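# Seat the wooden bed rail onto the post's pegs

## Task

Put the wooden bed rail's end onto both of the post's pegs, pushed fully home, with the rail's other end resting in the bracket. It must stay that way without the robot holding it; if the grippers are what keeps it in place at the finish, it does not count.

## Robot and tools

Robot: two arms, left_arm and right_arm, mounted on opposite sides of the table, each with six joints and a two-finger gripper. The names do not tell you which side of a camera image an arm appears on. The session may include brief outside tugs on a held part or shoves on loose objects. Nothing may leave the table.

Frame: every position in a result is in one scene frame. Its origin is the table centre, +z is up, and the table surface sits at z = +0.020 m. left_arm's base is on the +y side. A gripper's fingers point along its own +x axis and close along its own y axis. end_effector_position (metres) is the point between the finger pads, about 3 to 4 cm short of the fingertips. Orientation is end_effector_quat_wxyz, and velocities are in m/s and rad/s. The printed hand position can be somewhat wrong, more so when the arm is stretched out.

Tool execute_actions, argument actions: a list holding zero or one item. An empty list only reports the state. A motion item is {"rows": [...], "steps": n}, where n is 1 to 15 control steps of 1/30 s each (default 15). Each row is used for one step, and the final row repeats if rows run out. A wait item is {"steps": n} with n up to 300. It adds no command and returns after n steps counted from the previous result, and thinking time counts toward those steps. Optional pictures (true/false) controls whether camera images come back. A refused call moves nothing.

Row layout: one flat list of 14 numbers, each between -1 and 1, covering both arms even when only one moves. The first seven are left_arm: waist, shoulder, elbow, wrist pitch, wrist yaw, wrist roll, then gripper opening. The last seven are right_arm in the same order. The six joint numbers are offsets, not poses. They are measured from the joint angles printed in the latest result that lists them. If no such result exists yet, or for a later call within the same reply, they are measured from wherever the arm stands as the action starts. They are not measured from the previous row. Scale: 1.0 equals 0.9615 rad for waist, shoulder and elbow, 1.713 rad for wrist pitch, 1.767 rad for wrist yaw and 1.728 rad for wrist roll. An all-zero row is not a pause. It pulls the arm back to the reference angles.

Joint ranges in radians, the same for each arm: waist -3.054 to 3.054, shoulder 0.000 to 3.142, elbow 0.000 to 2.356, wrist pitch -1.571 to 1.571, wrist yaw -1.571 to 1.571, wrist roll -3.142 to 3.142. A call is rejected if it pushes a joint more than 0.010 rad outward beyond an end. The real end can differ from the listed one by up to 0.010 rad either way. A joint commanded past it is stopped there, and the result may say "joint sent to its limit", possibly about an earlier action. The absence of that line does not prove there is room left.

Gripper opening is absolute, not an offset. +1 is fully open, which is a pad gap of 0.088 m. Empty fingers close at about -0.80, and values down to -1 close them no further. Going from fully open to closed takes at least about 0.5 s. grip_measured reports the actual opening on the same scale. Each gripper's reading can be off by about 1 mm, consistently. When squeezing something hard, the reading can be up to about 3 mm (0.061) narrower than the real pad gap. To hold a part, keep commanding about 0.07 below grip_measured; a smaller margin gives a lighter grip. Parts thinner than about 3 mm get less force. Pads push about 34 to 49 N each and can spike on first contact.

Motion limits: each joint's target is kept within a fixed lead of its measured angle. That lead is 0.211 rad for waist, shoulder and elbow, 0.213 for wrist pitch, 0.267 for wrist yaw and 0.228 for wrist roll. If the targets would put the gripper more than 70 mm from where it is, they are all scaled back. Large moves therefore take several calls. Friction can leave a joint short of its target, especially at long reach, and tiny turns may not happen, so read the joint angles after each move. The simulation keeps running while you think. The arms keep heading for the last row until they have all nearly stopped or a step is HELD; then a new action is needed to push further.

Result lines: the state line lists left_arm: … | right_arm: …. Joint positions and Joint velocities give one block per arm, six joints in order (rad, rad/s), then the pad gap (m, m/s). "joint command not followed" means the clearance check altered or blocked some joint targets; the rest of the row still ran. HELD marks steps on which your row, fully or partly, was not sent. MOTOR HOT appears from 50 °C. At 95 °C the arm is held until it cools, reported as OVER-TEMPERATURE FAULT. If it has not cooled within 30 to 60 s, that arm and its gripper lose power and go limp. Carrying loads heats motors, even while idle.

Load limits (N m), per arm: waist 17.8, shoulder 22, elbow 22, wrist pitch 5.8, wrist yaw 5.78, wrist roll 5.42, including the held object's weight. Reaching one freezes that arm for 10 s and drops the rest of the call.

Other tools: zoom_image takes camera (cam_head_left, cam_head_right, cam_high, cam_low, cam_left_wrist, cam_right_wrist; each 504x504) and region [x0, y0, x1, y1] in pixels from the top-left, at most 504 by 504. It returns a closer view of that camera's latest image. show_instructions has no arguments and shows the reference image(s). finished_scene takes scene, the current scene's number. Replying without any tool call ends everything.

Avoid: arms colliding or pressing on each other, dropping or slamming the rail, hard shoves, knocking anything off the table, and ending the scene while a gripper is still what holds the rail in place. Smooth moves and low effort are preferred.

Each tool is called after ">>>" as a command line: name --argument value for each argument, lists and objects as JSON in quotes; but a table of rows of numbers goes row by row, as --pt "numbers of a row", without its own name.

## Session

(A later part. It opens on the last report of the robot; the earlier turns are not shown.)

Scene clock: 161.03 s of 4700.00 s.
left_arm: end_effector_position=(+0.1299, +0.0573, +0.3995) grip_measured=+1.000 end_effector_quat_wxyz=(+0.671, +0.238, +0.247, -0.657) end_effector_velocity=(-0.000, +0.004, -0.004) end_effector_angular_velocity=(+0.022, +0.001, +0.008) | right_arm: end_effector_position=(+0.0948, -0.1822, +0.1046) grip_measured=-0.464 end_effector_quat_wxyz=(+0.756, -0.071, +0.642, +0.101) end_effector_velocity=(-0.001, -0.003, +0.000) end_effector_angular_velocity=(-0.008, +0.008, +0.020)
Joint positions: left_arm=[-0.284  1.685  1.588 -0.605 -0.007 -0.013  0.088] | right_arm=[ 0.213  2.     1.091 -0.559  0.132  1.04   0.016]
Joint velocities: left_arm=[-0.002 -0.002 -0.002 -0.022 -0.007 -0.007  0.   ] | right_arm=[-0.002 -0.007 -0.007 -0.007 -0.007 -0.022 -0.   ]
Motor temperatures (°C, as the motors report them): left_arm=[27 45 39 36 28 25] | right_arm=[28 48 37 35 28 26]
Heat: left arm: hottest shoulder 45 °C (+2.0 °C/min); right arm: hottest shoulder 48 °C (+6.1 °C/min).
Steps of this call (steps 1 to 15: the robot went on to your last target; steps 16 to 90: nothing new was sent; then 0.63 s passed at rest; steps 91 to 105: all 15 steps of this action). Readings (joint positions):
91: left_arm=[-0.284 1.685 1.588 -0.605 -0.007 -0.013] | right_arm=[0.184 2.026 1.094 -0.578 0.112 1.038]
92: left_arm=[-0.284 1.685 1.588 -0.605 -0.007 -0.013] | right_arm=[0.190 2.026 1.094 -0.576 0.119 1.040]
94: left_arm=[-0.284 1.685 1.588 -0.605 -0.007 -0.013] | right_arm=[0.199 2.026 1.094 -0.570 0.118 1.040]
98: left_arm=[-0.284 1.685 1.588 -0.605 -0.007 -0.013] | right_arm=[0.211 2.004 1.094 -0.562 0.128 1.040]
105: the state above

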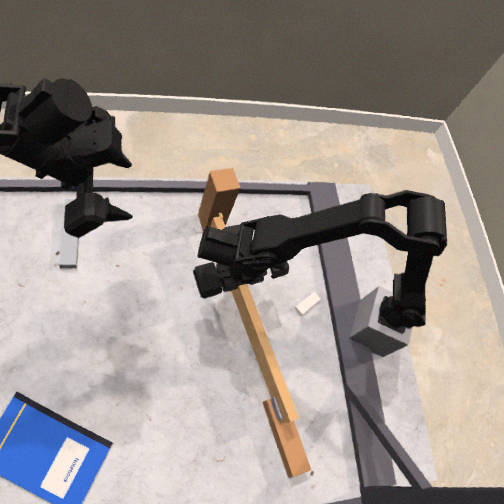

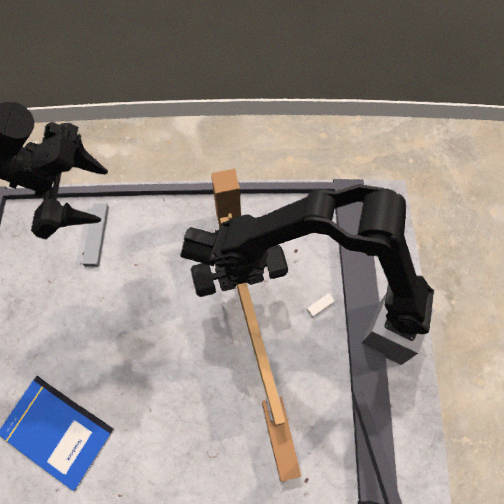

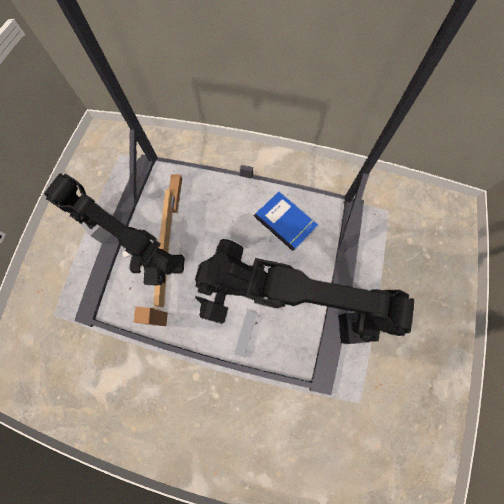

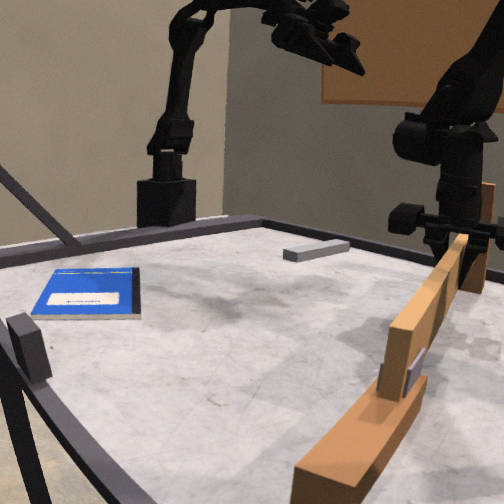

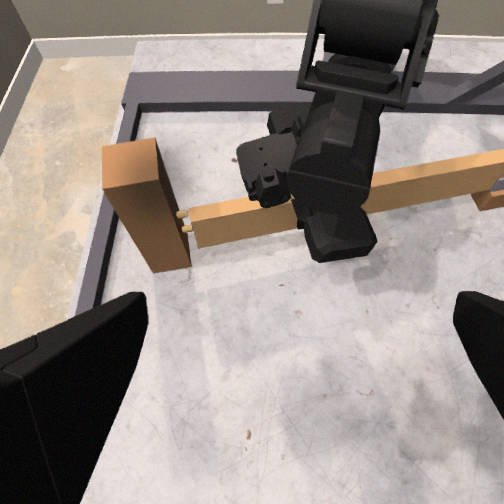

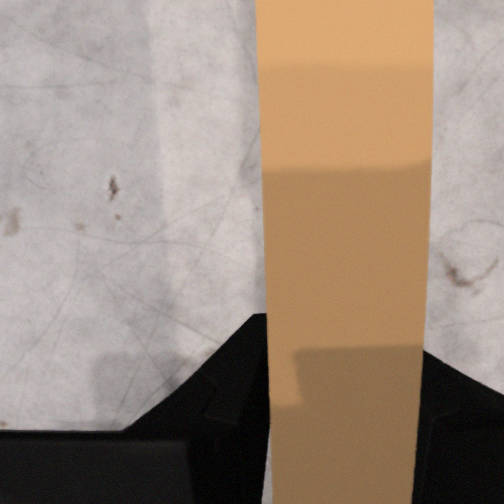

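>>> execute_actions --actions '[{"rows": [[0,0,0,0,0,0,1,0,0,0,-0.03,0,0,-0.7]], "steps": 15}]'

>>> zoom_image --camera "cam_left_wrist" --region '[150, 160, 270, 280]'

>>> zoom_image --camera "cam_head_right" --region '[170, 160, 290, 280]'

Scene clock: 163.57 s of 4700.00 s.
left_arm: end_effector_position=(+0.1299, +0.0573, +0.3995) grip_measured=+1.000 end_effector_quat_wxyz=(+0.671, +0.238, +0.247, -0.657) end_effector_velocity=(-0.000, +0.002, -0.001) end_effector_angular_velocity=(+0.007, +0.012, +0.017) | right_arm: end_effector_position=(+0.0935, -0.1914, +0.1040) grip_measured=-0.464 end_effector_quat_wxyz=(+0.752, -0.080, +0.649, +0.083) end_effector_velocity=(+0.002, +0.000, +0.001) end_effector_angular_velocity=(+0.004, -0.009, +0.004)
Joint positions: left_arm=[-0.284  1.685  1.588 -0.605 -0.007 -0.013  0.088] | right_arm=[ 0.209  2.     1.091 -0.601  0.132  1.051  0.016]
Joint velocities: left_arm=[-0.002 -0.002 -0.002 -0.007 -0.007 -0.022  0.   ] | right_arm=[-0.002 -0.002 -0.002  0.007  0.007 -0.007  0.   ]
Motor temperatures (°C, as the motors report them): left_arm=[27 45 39 36 28 25] | right_arm=[28 48 37 35 28 26]
Heat: left arm: hottest shoulder 45 °C (+2.0 °C/min); right arm: hottest shoulder 48 °C (+6.0 °C/min).
Steps of this call (steps 1 to 15: the robot went on to your last target; steps 16 to 61: nothing new was sent; steps 62 to 76: all 15 steps of this action). Readings (joint positions):
62: left_arm=[-0.284 1.685 1.588 -0.605 -0.007 -0.013] | right_arm=[0.213 2.000 1.091 -0.565 0.132 1.040]
63: left_arm=[-0.284 1.685 1.588 -0.605 -0.007 -0.013] | right_arm=[0.212 2.000 1.091 -0.572 0.133 1.040]
65: left_arm=[-0.284 1.685 1.588 -0.605 -0.007 -0.013] | right_arm=[0.210 2.000 1.091 -0.586 0.134 1.045]
69: left_arm=[-0.284 1.685 1.588 -0.605 -0.007 -0.013] | right_arm=[0.209 2.000 1.091 -0.599 0.133 1.050]
76: the state above

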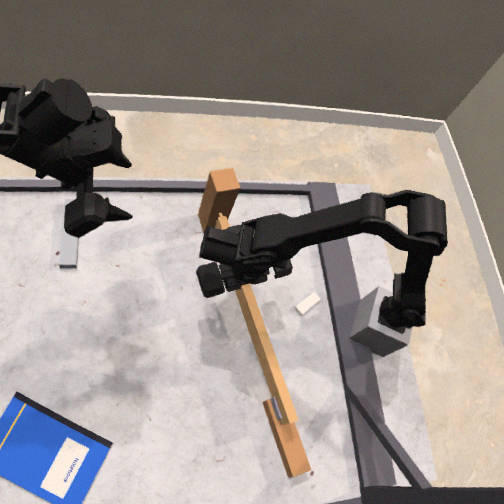

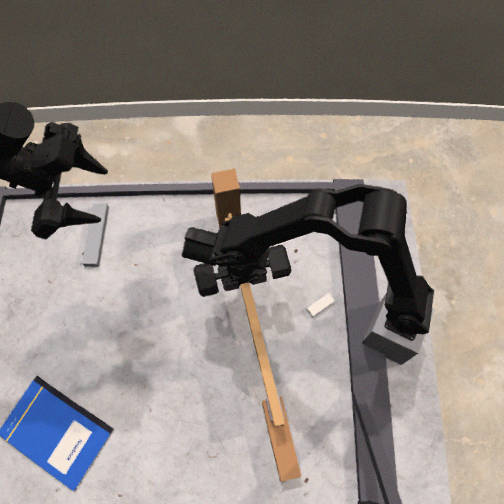

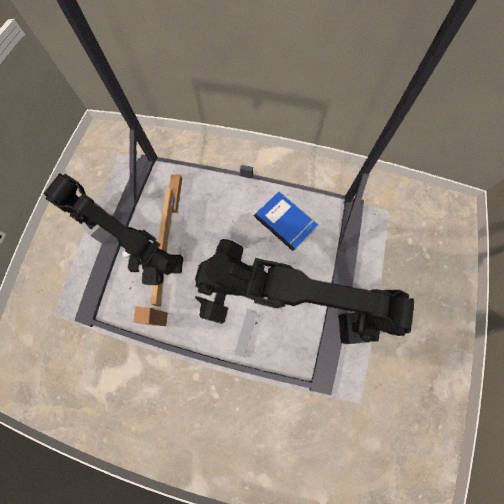

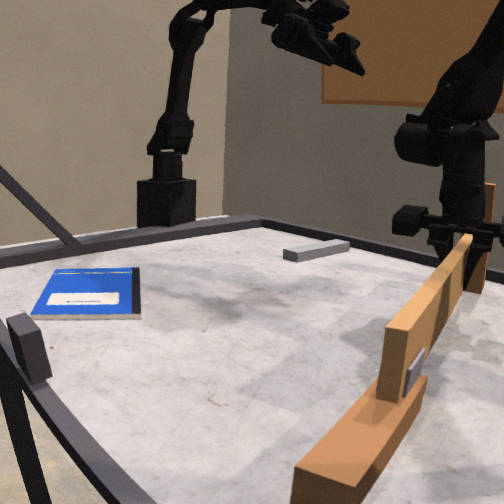

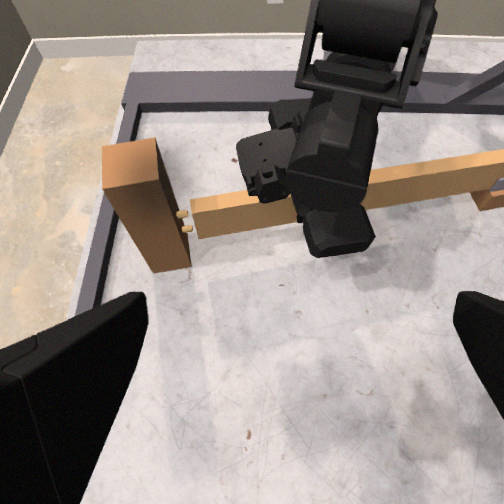

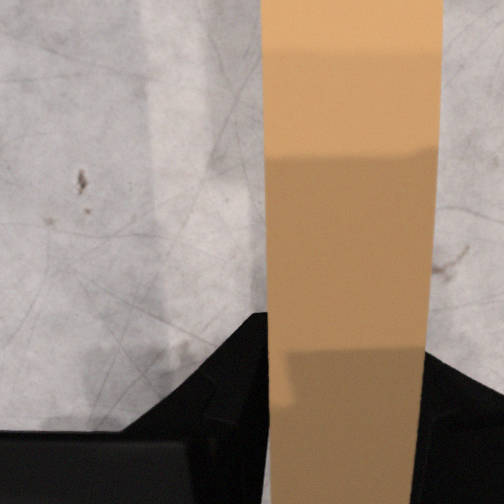

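Region (150, 160, 270, 280) of cam_left_wrist's 504x504 image, scaled by 4.200, with more detail than that image has.

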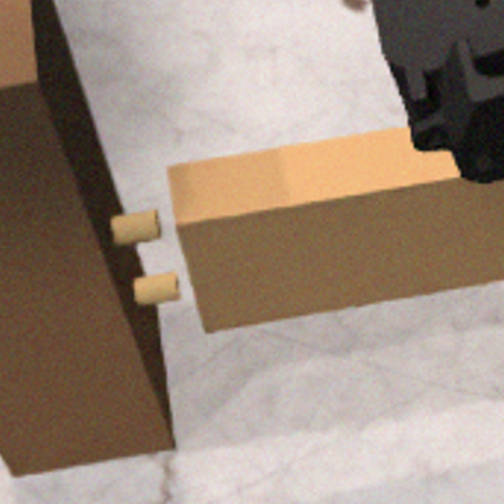

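Region (170, 160, 290, 280) of cam_head_right's 504x504 image, scaled by 4.200, with more detail than that image has.

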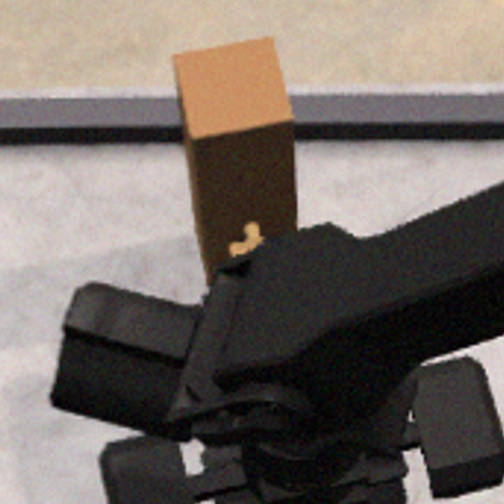

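>>> execute_actions --actions '[{"rows": [[0,0,0,0,0,0,1,-0.05,0.0,0.02,0,0.01,-0.01,-0.7]], "steps": 15}]' --pictures false

>>> execute_actions --actions '[{"rows": [[0,0,0,0,0,0,1,-0.05,0.025,0.03,0,0.01,-0.01,-0.7]], "steps": 15}]' --pictures false

>>> execute_actions --actions '[{"rows": [[0,0,0,0,0,0,1,-0.05,0.025,0.03,0,0.01,-0.01,-0.7]], "steps": 15}]'

>>> zoom_image --camera "cam_left_wrist" --region '[150, 160, 270, 280]'

Scene clock: 167.73 s of 4700.00 s.
left_arm: end_effector_position=(+0.1299, +0.0573, +0.3995) grip_measured=+1.000 end_effector_quat_wxyz=(+0.671, +0.238, +0.247, -0.657) end_effector_velocity=(-0.000, +0.002, -0.001) end_effector_angular_velocity=(+0.007, +0.001, +0.008) | right_arm: end_effector_position=(+0.1001, -0.1936, +0.1041) grip_measured=-0.464 end_effector_quat_wxyz=(+0.749, -0.072, +0.654, +0.076) end_effector_velocity=(-0.001, -0.002, -0.000) end_effector_angular_velocity=(+0.001, +0.023, -0.013)
Joint positions: left_arm=[-0.284  1.685  1.588 -0.605 -0.007 -0.013  0.088] | right_arm=[ 0.183  2.     1.093 -0.603  0.12   1.048  0.016]
Joint velocities: left_arm=[-0.002 -0.002 -0.002 -0.007 -0.007 -0.007  0.   ] | right_arm=[-0.007 -0.002 -0.002 -0.007 -0.022  0.007 -0.   ]
Motor temperatures (°C, as the motors report them): left_arm=[27 45 39 36 28 25] | right_arm=[28 48 37 34 28 26]
Heat: left arm: hottest shoulder 45 °C (+2.0 °C/min); right arm: hottest shoulder 48 °C (+5.1 °C/min).
Steps of this call (steps 1 to 15: the robot went on to your last target; steps 16 to 90: nothing new was sent; then 0.67 s passed at rest; steps 91 to 105: all 15 steps of this action). Readings (joint positions):
91: left_arm=[-0.284 1.685 1.588 -0.605 -0.007 -0.013] | right_arm=[0.205 2.000 1.092 -0.602 0.130 1.051]
92: left_arm=[-0.284 1.685 1.588 -0.605 -0.007 -0.013] | right_arm=[0.197 2.000 1.092 -0.602 0.130 1.051]
94: left_arm=[-0.284 1.685 1.588 -0.605 -0.007 -0.013] | right_arm=[0.183 2.000 1.092 -0.603 0.120 1.049]
98: left_arm=[-0.284 1.685 1.588 -0.605 -0.007 -0.013] | right_arm=[0.183 2.000 1.092 -0.603 0.120 1.048]
105: the state above

Scene clock: 168.23 s of 4700.00 s.
left_arm: end_effector_position=(+0.1299, +0.0573, +0.3995) grip_measured=+1.000 end_effector_quat_wxyz=(+0.671, +0.238, +0.247, -0.657) end_effector_velocity=(+0.002, +0.002, -0.003) end_effector_angular_velocity=(+0.012, -0.020, +0.010) | right_arm: end_effector_position=(+0.1008, -0.1937, +0.1035) grip_measured=-0.464 end_effector_quat_wxyz=(+0.743, -0.071, +0.661, +0.075) end_effector_velocity=(-0.000, -0.000, +0.001) end_effector_angular_velocity=(-0.001, +0.008, +0.005)
Joint positions: left_arm=[-0.284  1.685  1.588 -0.605 -0.007 -0.013  0.088] | right_arm=[ 0.175  2.006  1.1   -0.611  0.104  1.042  0.016]
Joint velocities: left_arm=[-0.002 -0.002 -0.007 -0.007 -0.022  0.007  0.   ] | right_arm=[-0.002 -0.002  0.002 -0.007 -0.007 -0.007 -0.   ]
Motor temperatures (°C, as the motors report them): left_arm=[27 45 39 36 28 25] | right_arm=[28 48 37 34 28 26]
Heat: left arm: hottest shoulder 45 °C (+2.0 °C/min); right arm: hottest shoulder 48 °C (+5.0 °C/min).
Steps of this call (steps 1 to 15: all 15 steps of this action). Readings (joint positions):
1: left_arm=[-0.284 1.685 1.588 -0.605 -0.007 -0.013] | right_arm=[0.181 2.002 1.094 -0.604 0.117 1.046]
2: left_arm=[-0.284 1.685 1.588 -0.605 -0.007 -0.013] | right_arm=[0.179 2.003 1.097 -0.607 0.112 1.045]
4: left_arm=[-0.284 1.685 1.588 -0.605 -0.007 -0.013] | right_arm=[0.176 2.004 1.099 -0.609 0.106 1.043]
8: left_arm=[-0.284 1.685 1.588 -0.605 -0.007 -0.013] | right_arm=[0.175 2.006 1.100 -0.611 0.105 1.042]
15: the state above

Scene clock: 168.73 s of 4700.00 s.
left_arm: end_effector_position=(+0.1299, +0.0573, +0.3995) grip_measured=+1.000 end_effector_quat_wxyz=(+0.671, +0.238, +0.247, -0.657) end_effector_velocity=(-0.000, +0.001, +0.001) end_effector_angular_velocity=(+0.003, -0.010, -0.002) | right_arm: end_effector_position=(+0.1012, -0.1937, +0.1034) grip_measured=-0.464 end_effector_quat_wxyz=(+0.738, -0.070, +0.667, +0.075) end_effector_velocity=(-0.003, -0.001, -0.000) end_effector_angular_velocity=(-0.001, +0.023, +0.006)
Joint positions: left_arm=[-0.284  1.685  1.588 -0.605 -0.007 -0.013  0.088] | right_arm=[ 0.166  2.01   1.108 -0.621  0.088  1.035  0.016]
Joint velocities: left_arm=[-0.002 -0.002  0.002 -0.007 -0.007  0.007  0.   ] | right_arm=[-0.002 -0.002 -0.002 -0.007 -0.022 -0.007  0.   ]
Motor temperatures (°C, as the motors report them): left_arm=[27 45 39 36 28 25] | right_arm=[28 48 37 34 28 26]
Heat: left arm: hottest shoulder 45 °C (+2.0 °C/min); right arm: hottest shoulder 48 °C (+5.1 °C/min).
Steps of this call (steps 1 to 15: all 15 steps of this action). Readings (joint positions):
1: left_arm=[-0.284 1.685 1.588 -0.605 -0.007 -0.013] | right_arm=[0.173 2.007 1.102 -0.614 0.102 1.041]
2: left_arm=[-0.284 1.685 1.588 -0.605 -0.007 -0.013] | right_arm=[0.171 2.008 1.104 -0.616 0.097 1.039]
4: left_arm=[-0.284 1.685 1.588 -0.605 -0.007 -0.013] | right_arm=[0.167 2.009 1.106 -0.619 0.090 1.037]
8: left_arm=[-0.284 1.685 1.588 -0.605 -0.007 -0.013] | right_arm=[0.166 2.010 1.107 -0.620 0.089 1.036]
15: the state above

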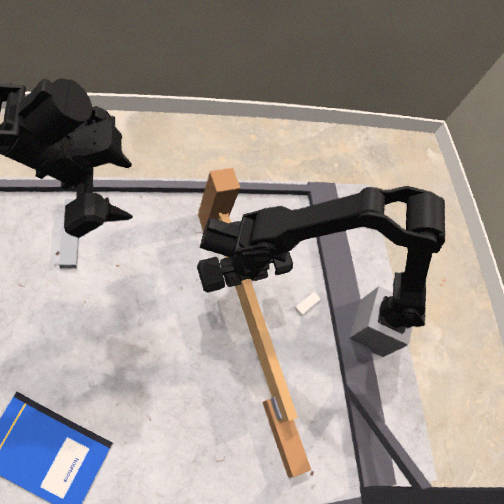

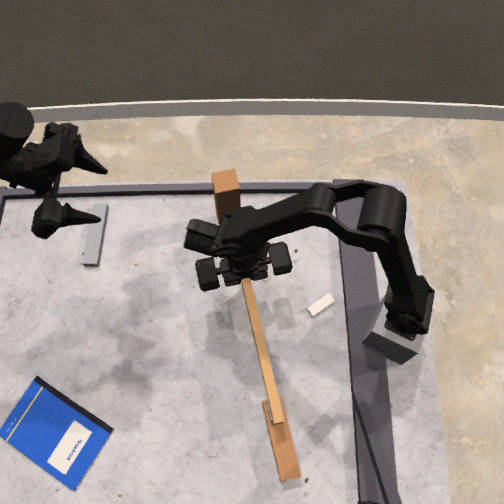

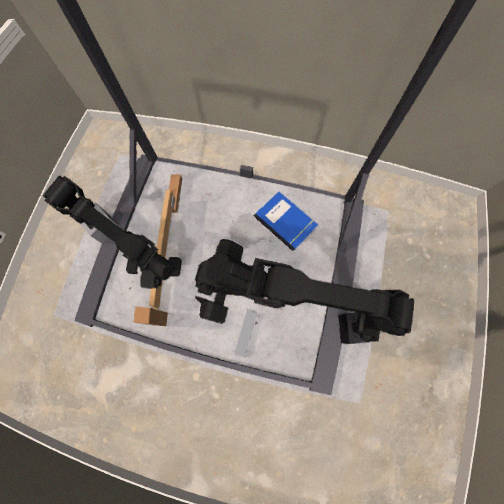

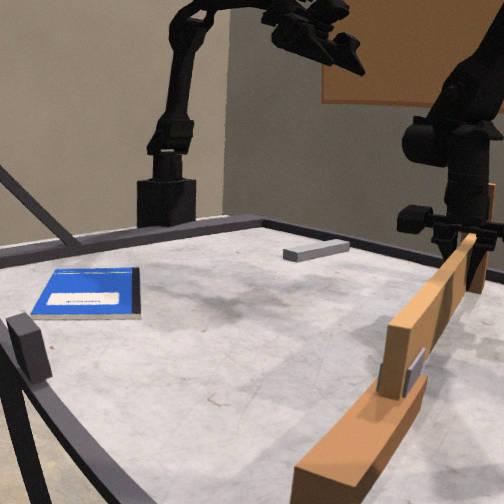

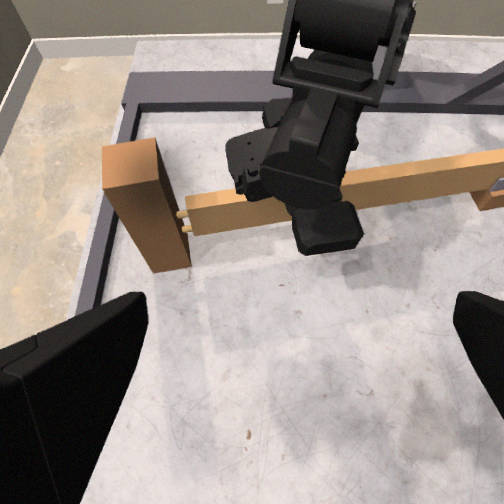

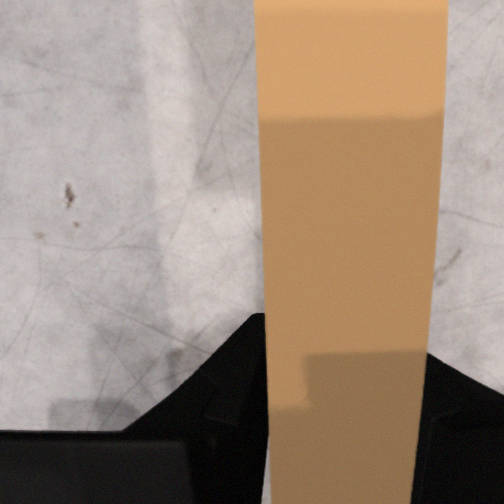

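Region (150, 160, 270, 280) of cam_left_wrist's 504x504 image, scaled by 4.200, with more detail than that image has.

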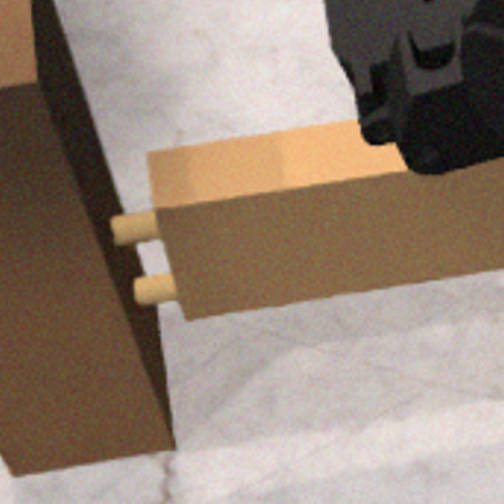

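>>> execute_actions --actions '[{"rows": [[0,0,0,0,0,0,1,-0.015,0,0,0.025,0.03,0,-0.7]], "steps": 15}]' --pictures false

>>> execute_actions --actions '[{"rows": [[0,0,0,0,0,0,1,-0.03,0,0,0.015,0.02,0,-0.7]], "steps": 15}]'

>>> zoom_image --camera "cam_left_wrist" --region '[150, 160, 270, 280]'

Scene clock: 172.43 s of 4700.00 s.
left_arm: end_effector_position=(+0.1299, +0.0573, +0.3995) grip_measured=+1.000 end_effector_quat_wxyz=(+0.671, +0.238, +0.247, -0.657) end_effector_velocity=(+0.002, +0.002, -0.003) end_effector_angular_velocity=(+0.012, +0.003, +0.029) | right_arm: end_effector_position=(+0.1010, -0.1928, +0.1027) grip_measured=-0.464 end_effector_quat_wxyz=(+0.743, -0.072, +0.661, +0.077) end_effector_velocity=(-0.002, -0.004, -0.003) end_effector_angular_velocity=(-0.015, +0.012, +0.005)
Joint positions: left_arm=[-0.284  1.685  1.588 -0.605 -0.007 -0.013  0.088] | right_arm=[ 0.174  2.01   1.103 -0.609  0.103  1.038  0.016]
Joint velocities: left_arm=[-0.002 -0.002 -0.007 -0.007 -0.022 -0.022  0.   ] | right_arm=[-0.002  0.002 -0.007 -0.007 -0.007 -0.007 -0.   ]
Motor temperatures (°C, as the motors report them): left_arm=[27 45 39 36 28 25] | right_arm=[28 47 37 34 28 26]
Heat: left arm: hottest shoulder 45 °C (+1.0 °C/min); right arm: hottest shoulder 47 °C (+3.0 °C/min).
Steps of this call (steps 1 to 15: the robot went on to your last target; steps 16 to 90: nothing new was sent; then 0.20 s passed at rest; steps 91 to 105: all 15 steps of this action). Readings (joint positions):
91: left_arm=[-0.284 1.685 1.588 -0.605 -0.007 -0.013] | right_arm=[0.167 2.010 1.108 -0.620 0.090 1.035]
92: left_arm=[-0.284 1.685 1.588 -0.605 -0.007 -0.013] | right_arm=[0.170 2.010 1.108 -0.619 0.095 1.035]
94: left_arm=[-0.284 1.685 1.588 -0.605 -0.007 -0.013] | right_arm=[0.173 2.010 1.106 -0.613 0.100 1.037]
98: left_arm=[-0.284 1.685 1.588 -0.605 -0.007 -0.013] | right_arm=[0.174 2.010 1.104 -0.610 0.102 1.038]
105: the state above

Scene clock: 172.93 s of 4700.00 s.
left_arm: end_effector_position=(+0.1299, +0.0573, +0.3995) grip_measured=+1.000 end_effector_quat_wxyz=(+0.671, +0.238, +0.247, -0.657) end_effector_velocity=(-0.000, +0.003, -0.001) end_effector_angular_velocity=(+0.007, +0.012, +0.017) | right_arm: end_effector_position=(+0.1009, -0.1929, +0.1025) grip_measured=-0.464 end_effector_quat_wxyz=(+0.743, -0.071, +0.661, +0.076) end_effector_velocity=(+0.003, -0.003, +0.000) end_effector_angular_velocity=(-0.010, -0.005, -0.000)
Joint positions: left_arm=[-0.284  1.685  1.588 -0.605 -0.007 -0.013  0.088] | right_arm=[ 0.174  2.01   1.102 -0.609  0.103  1.04   0.016]
Joint velocities: left_arm=[-0.002 -0.007 -0.007 -0.007 -0.007 -0.022  0.   ] | right_arm=[-0.007 -0.002 -0.002 -0.007  0.007 -0.007  0.   ]
Motor temperatures (°C, as the motors report them): left_arm=[27 45 39 36 28 25] | right_arm=[28 47 37 35 28 26]
Heat: left arm: hottest shoulder 45 °C (+1.0 °C/min); right arm: hottest shoulder 47 °C (+3.0 °C/min).
Steps of this call (steps 1 to 15: all 15 steps of this action). Readings (joint positions):
1: left_arm=[-0.284 1.685 1.588 -0.605 -0.007 -0.013] | right_arm=[0.174 2.010 1.103 -0.609 0.103 1.039]
2: left_arm=[-0.284 1.685 1.588 -0.605 -0.007 -0.013] | right_arm=[0.174 2.010 1.102 -0.609 0.103 1.040]
4: left_arm=[-0.284 1.685 1.588 -0.605 -0.007 -0.013] | right_arm=[0.174 2.010 1.102 -0.609 0.103 1.040]
8: left_arm=[-0.284 1.685 1.588 -0.605 -0.007 -0.013] | right_arm=[0.174 2.010 1.102 -0.609 0.103 1.040]
15: the state above

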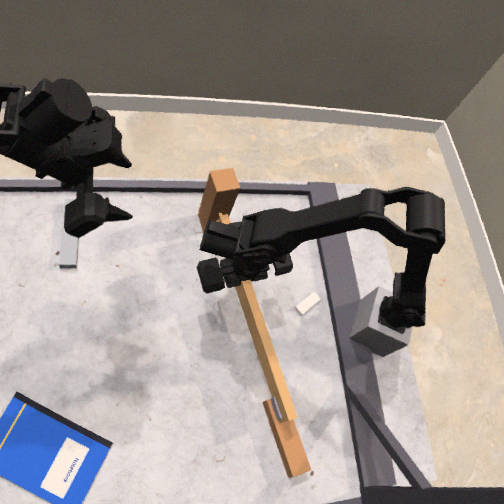

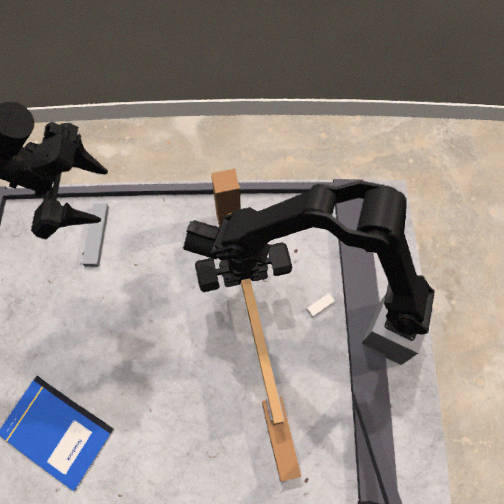

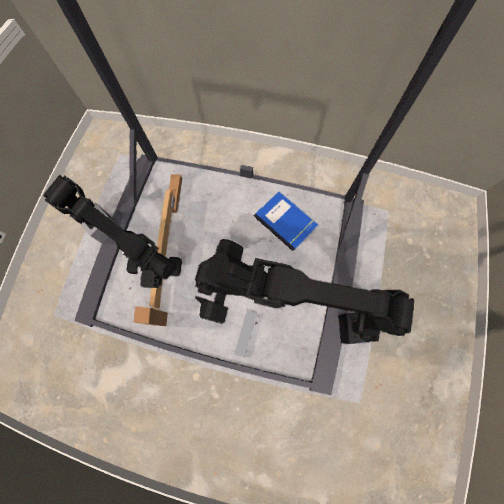

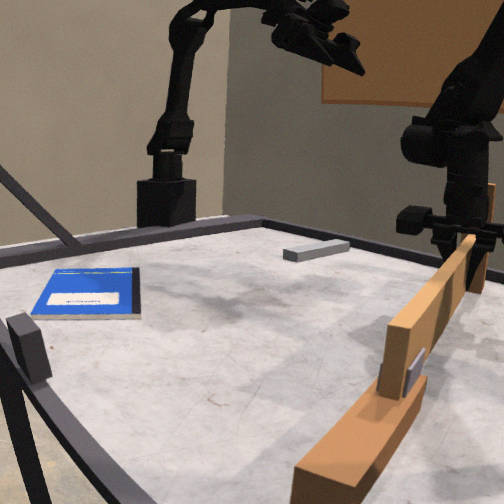

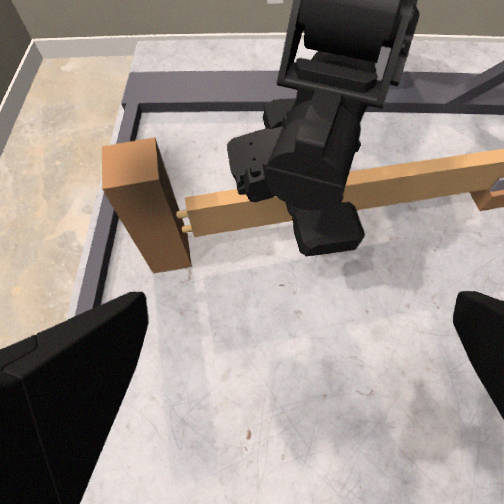

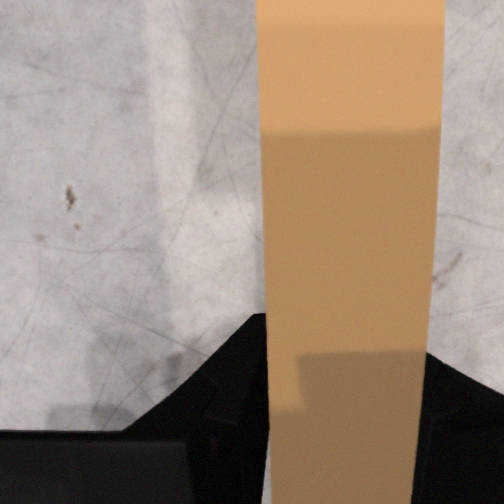

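Region (150, 160, 270, 280) of cam_left_wrist's 504x504 image, scaled by 4.200, with more detail than that image has.

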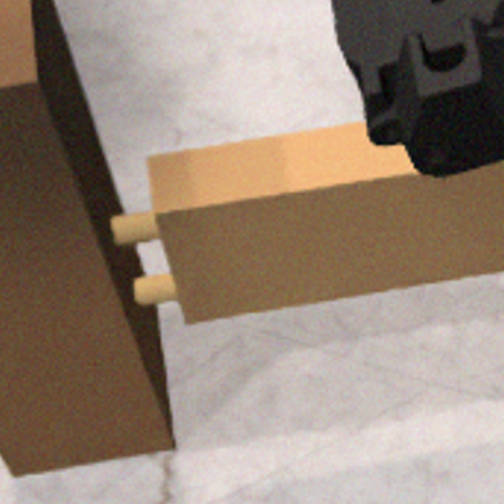

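>>> execute_actions --actions '[{"rows": [[0,0,0,0,0,0,1,0.03,0,0,0,0.01,0,-0.7],[0,0,0,0,0,0,1,0.03,0,0,0,0.01,0,-0.7],[0,0,0,0,0,0,1,0.03,0,0,0,0.01,0,-0.7],[0,0,0,0,0,0,1,0.03,0,0,0,0.01,0,-0.7],[0,0,0,0,0,0,1,0.03,0,0,0.012,0.01,0,-0.7]], "steps": 15}]'

>>> zoom_image --camera "cam_left_wrist" --region '[150, 160, 270, 280]'

>>> zoom_image --camera "cam_head_right" --region '[170, 160, 290, 280]'

Scene clock: 177.07 s of 4700.00 s.
left_arm: end_effector_position=(+0.1299, +0.0573, +0.3995) grip_measured=+1.000 end_effector_quat_wxyz=(+0.671, +0.238, +0.247, -0.657) end_effector_velocity=(-0.000, +0.001, +0.001) end_effector_angular_velocity=(+0.002, +0.001, +0.008) | right_arm: end_effector_position=(+0.0967, -0.1873, +0.1029) grip_measured=-0.464 end_effector_quat_wxyz=(+0.748, -0.073, +0.654, +0.087) end_effector_velocity=(+0.001, -0.003, +0.000) end_effector_angular_velocity=(-0.010, -0.005, +0.004)
Joint positions: left_arm=[-0.284  1.685  1.588 -0.605 -0.007 -0.013  0.088] | right_arm=[ 0.196  2.01   1.102 -0.591  0.115  1.043  0.016]
Joint velocities: left_arm=[-0.002 -0.002  0.002 -0.007 -0.007 -0.007  0.   ] | right_arm=[-0.002 -0.002 -0.002 -0.007  0.007 -0.007 -0.   ]
Motor temperatures (°C, as the motors report them): left_arm=[27 45 39 36 28 25] | right_arm=[28 47 37 35 28 26]
Heat: left arm: hottest shoulder 45 °C (+1.0 °C/min); right arm: hottest shoulder 47 °C (+2.0 °C/min).
Steps of this call (steps 1 to 15: the robot went on to your last target; steps 16 to 90: nothing new was sent; then 0.63 s passed at rest; steps 91 to 105: all 15 steps of this action). Readings (joint positions):
91: left_arm=[-0.284 1.685 1.588 -0.605 -0.007 -0.013] | right_arm=[0.178 2.010 1.102 -0.609 0.107 1.042]
92: left_arm=[-0.284 1.685 1.588 -0.605 -0.007 -0.013] | right_arm=[0.183 2.010 1.102 -0.605 0.114 1.043]
94: left_arm=[-0.284 1.685 1.588 -0.605 -0.007 -0.013] | right_arm=[0.189 2.010 1.102 -0.600 0.115 1.043]
98: left_arm=[-0.284 1.685 1.588 -0.605 -0.007 -0.013] | right_arm=[0.194 2.010 1.102 -0.594 0.115 1.043]
105: the state above

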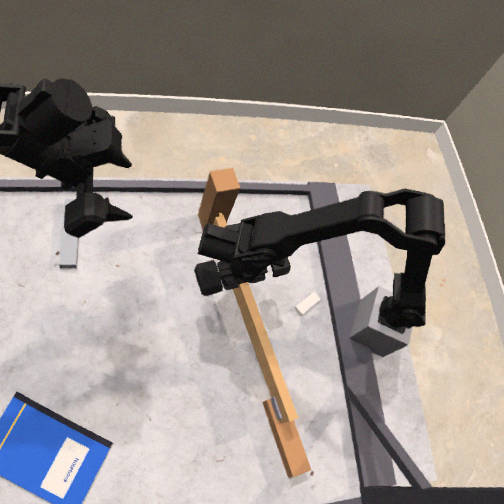

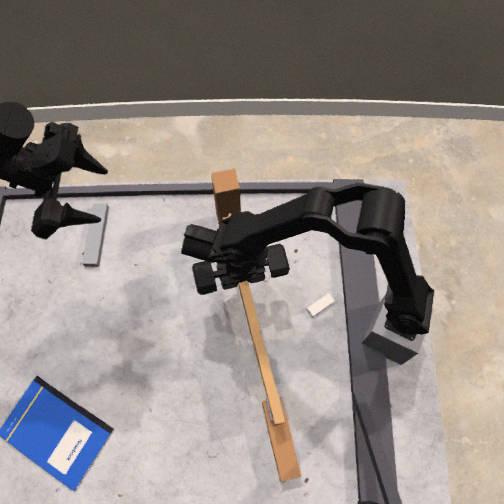

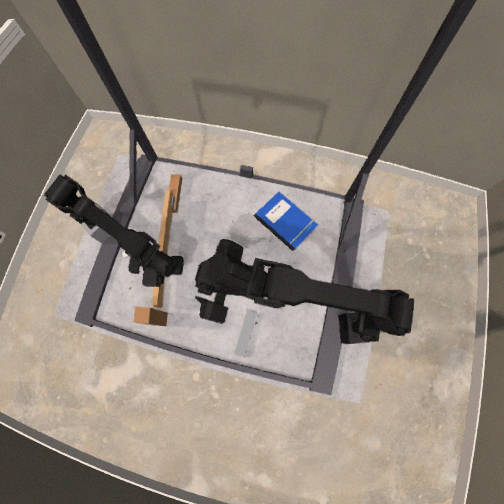

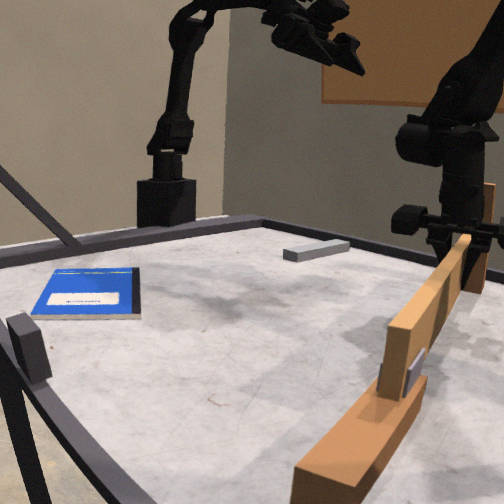

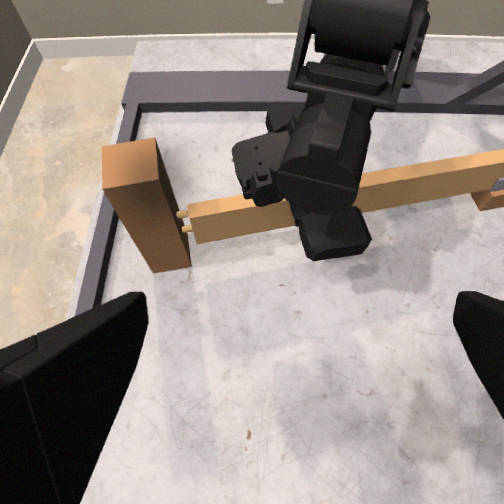

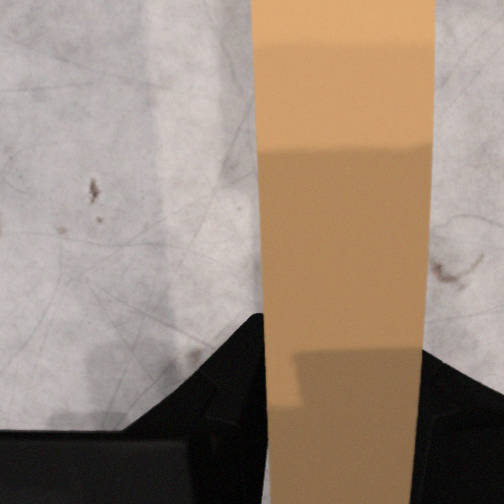

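Region (150, 160, 270, 280) of cam_left_wrist's 504x504 image, scaled by 4.200, with more detail than that image has.

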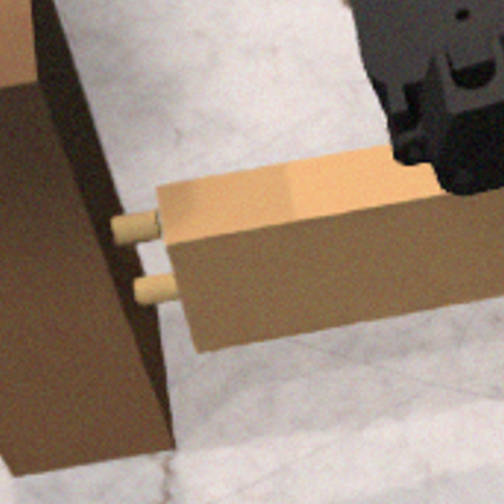

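Region (170, 160, 290, 280) of cam_head_right's 504x504 image, scaled by 4.200, with more detail than that image has.

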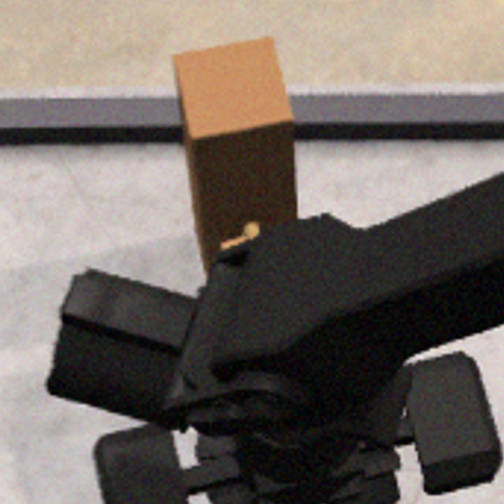

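>>> execute_actions --actions '[{"rows": [[0,0,0,0,0,0,1,-0.045,0,0,-0.008,0.01,0,-0.7]], "steps": 15}]' --pictures false

>>> execute_actions --actions '[{"rows": [[0,0,0,0,0,0,1,-0.045,0,0,-0.012,0.015,0,-0.7]], "steps": 15}]'

>>> zoom_image --camera "cam_left_wrist" --region '[150, 160, 270, 280]'

Scene clock: 180.83 s of 4700.00 s.
left_arm: end_effector_position=(+0.1299, +0.0573, +0.3995) grip_measured=+1.000 end_effector_quat_wxyz=(+0.671, +0.238, +0.247, -0.657) end_effector_velocity=(-0.000, +0.001, +0.001) end_effector_angular_velocity=(+0.002, +0.001, +0.008) | right_arm: end_effector_position=(+0.0999, -0.1907, +0.1025) grip_measured=-0.464 end_effector_quat_wxyz=(+0.744, -0.069, +0.660, +0.080) end_effector_velocity=(-0.001, -0.002, +0.000) end_effector_angular_velocity=(-0.006, +0.009, +0.005)
Joint positions: left_arm=[-0.284  1.685  1.588 -0.605 -0.007 -0.013  0.088] | right_arm=[ 0.179  2.01   1.102 -0.6    0.102  1.043  0.016]
Joint velocities: left_arm=[-0.002 -0.002  0.002 -0.007 -0.007 -0.007  0.   ] | right_arm=[-0.002 -0.002 -0.002 -0.007 -0.007 -0.007  0.   ]
Motor temperatures (°C, as the motors report them): left_arm=[27 45 39 37 28 25] | right_arm=[28 46 36 35 28 26]
Heat: left arm: hottest shoulder 45 °C (+1.0 °C/min); right arm: hottest shoulder 46 °C (-1.0 °C/min).
Steps of this call (steps 1 to 15: the robot went on to your last target; steps 16 to 90: nothing new was sent; then 0.27 s passed at rest; steps 91 to 105: all 15 steps of this action). Readings (joint positions):
91: left_arm=[-0.284 1.685 1.588 -0.605 -0.007 -0.013] | right_arm=[0.193 2.010 1.102 -0.592 0.113 1.043]
92: left_arm=[-0.284 1.685 1.588 -0.605 -0.007 -0.013] | right_arm=[0.187 2.010 1.102 -0.596 0.113 1.043]
94: left_arm=[-0.284 1.685 1.588 -0.605 -0.007 -0.013] | right_arm=[0.179 2.010 1.102 -0.599 0.102 1.043]
98: left_arm=[-0.284 1.685 1.588 -0.605 -0.007 -0.013] | right_arm=[0.179 2.010 1.102 -0.600 0.102 1.043]
105: the state above

Scene clock: 181.33 s of 4700.00 s.
left_arm: end_effector_position=(+0.1299, +0.0573, +0.3995) grip_measured=+1.000 end_effector_quat_wxyz=(+0.671, +0.238, +0.247, -0.657) end_effector_velocity=(-0.002, +0.002, -0.001) end_effector_angular_velocity=(+0.007, +0.010, -0.003) | right_arm: end_effector_position=(+0.1006, -0.1929, +0.1023) grip_measured=-0.464 end_effector_quat_wxyz=(+0.741, -0.068, +0.664, +0.076) end_effector_velocity=(-0.000, -0.000, +0.001) end_effector_angular_velocity=(+0.008, +0.004, +0.005)
Joint positions: left_arm=[-0.284  1.685  1.588 -0.605 -0.007 -0.013  0.088] | right_arm=[ 0.172  2.01   1.102 -0.609  0.094  1.043  0.016]
Joint velocities: left_arm=[-0.002 -0.002 -0.002 -0.007  0.007 -0.007  0.   ] | right_arm=[-0.002 -0.007 -0.007  0.007 -0.007 -0.007 -0.001]
Motor temperatures (°C, as the motors report them): left_arm=[27 45 39 37 28 25] | right_arm=[28 46 36 35 28 26]
Heat: left arm: hottest shoulder 45 °C (+1.0 °C/min); right arm: hottest shoulder 46 °C (-1.0 °C/min).
Steps of this call (steps 1 to 15: all 15 steps of this action). Readings (joint positions):
1: left_arm=[-0.284 1.685 1.588 -0.605 -0.007 -0.013] | right_arm=[0.177 2.010 1.102 -0.603 0.101 1.043]
2: left_arm=[-0.284 1.685 1.588 -0.605 -0.007 -0.013] | right_arm=[0.175 2.010 1.102 -0.607 0.099 1.043]
4: left_arm=[-0.284 1.685 1.588 -0.605 -0.007 -0.013] | right_arm=[0.172 2.010 1.102 -0.608 0.095 1.043]
8: left_arm=[-0.284 1.685 1.588 -0.605 -0.007 -0.013] | right_arm=[0.172 2.010 1.102 -0.609 0.095 1.043]
15: the state above

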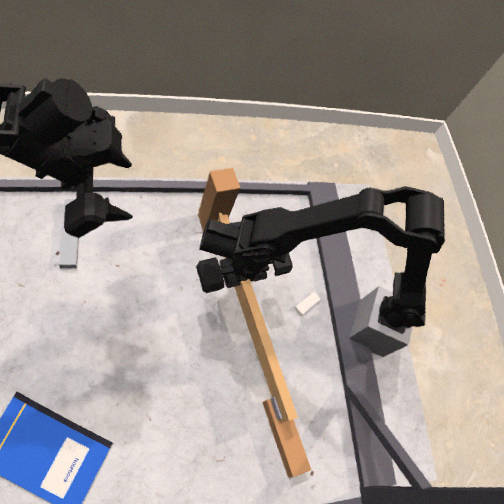

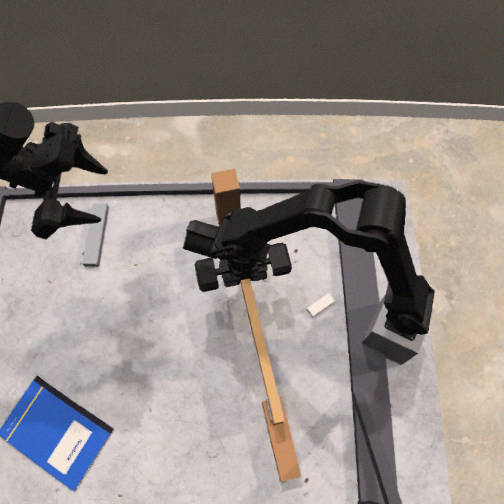

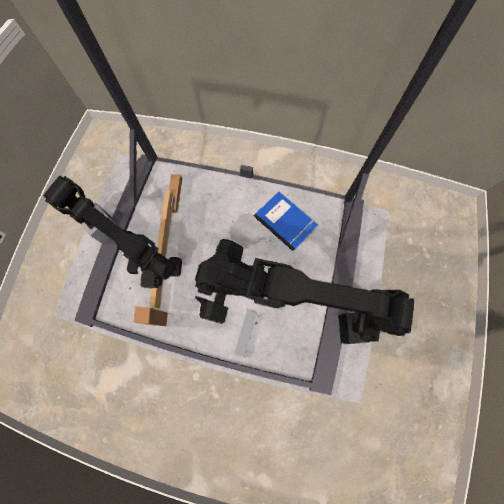

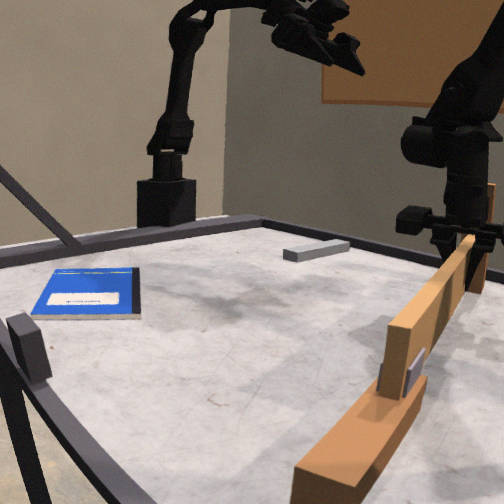

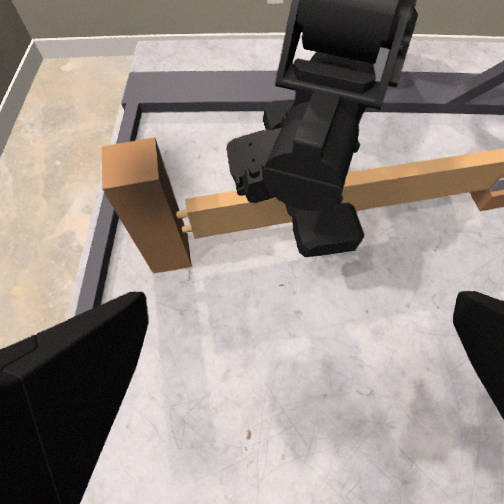

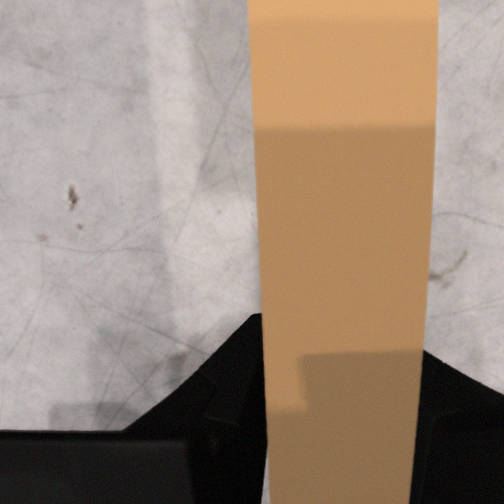

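Region (150, 160, 270, 280) of cam_left_wrist's 504x504 image, scaled by 4.200, with more detail than that image has.

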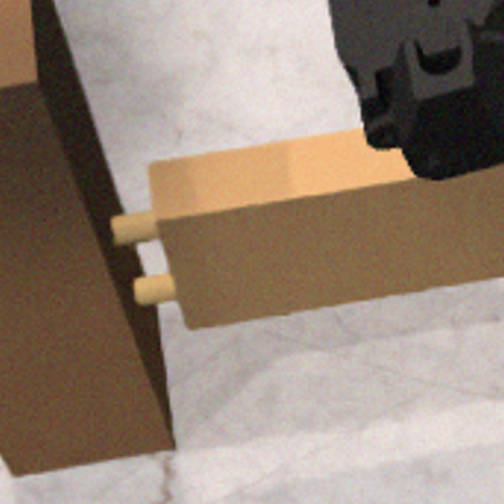

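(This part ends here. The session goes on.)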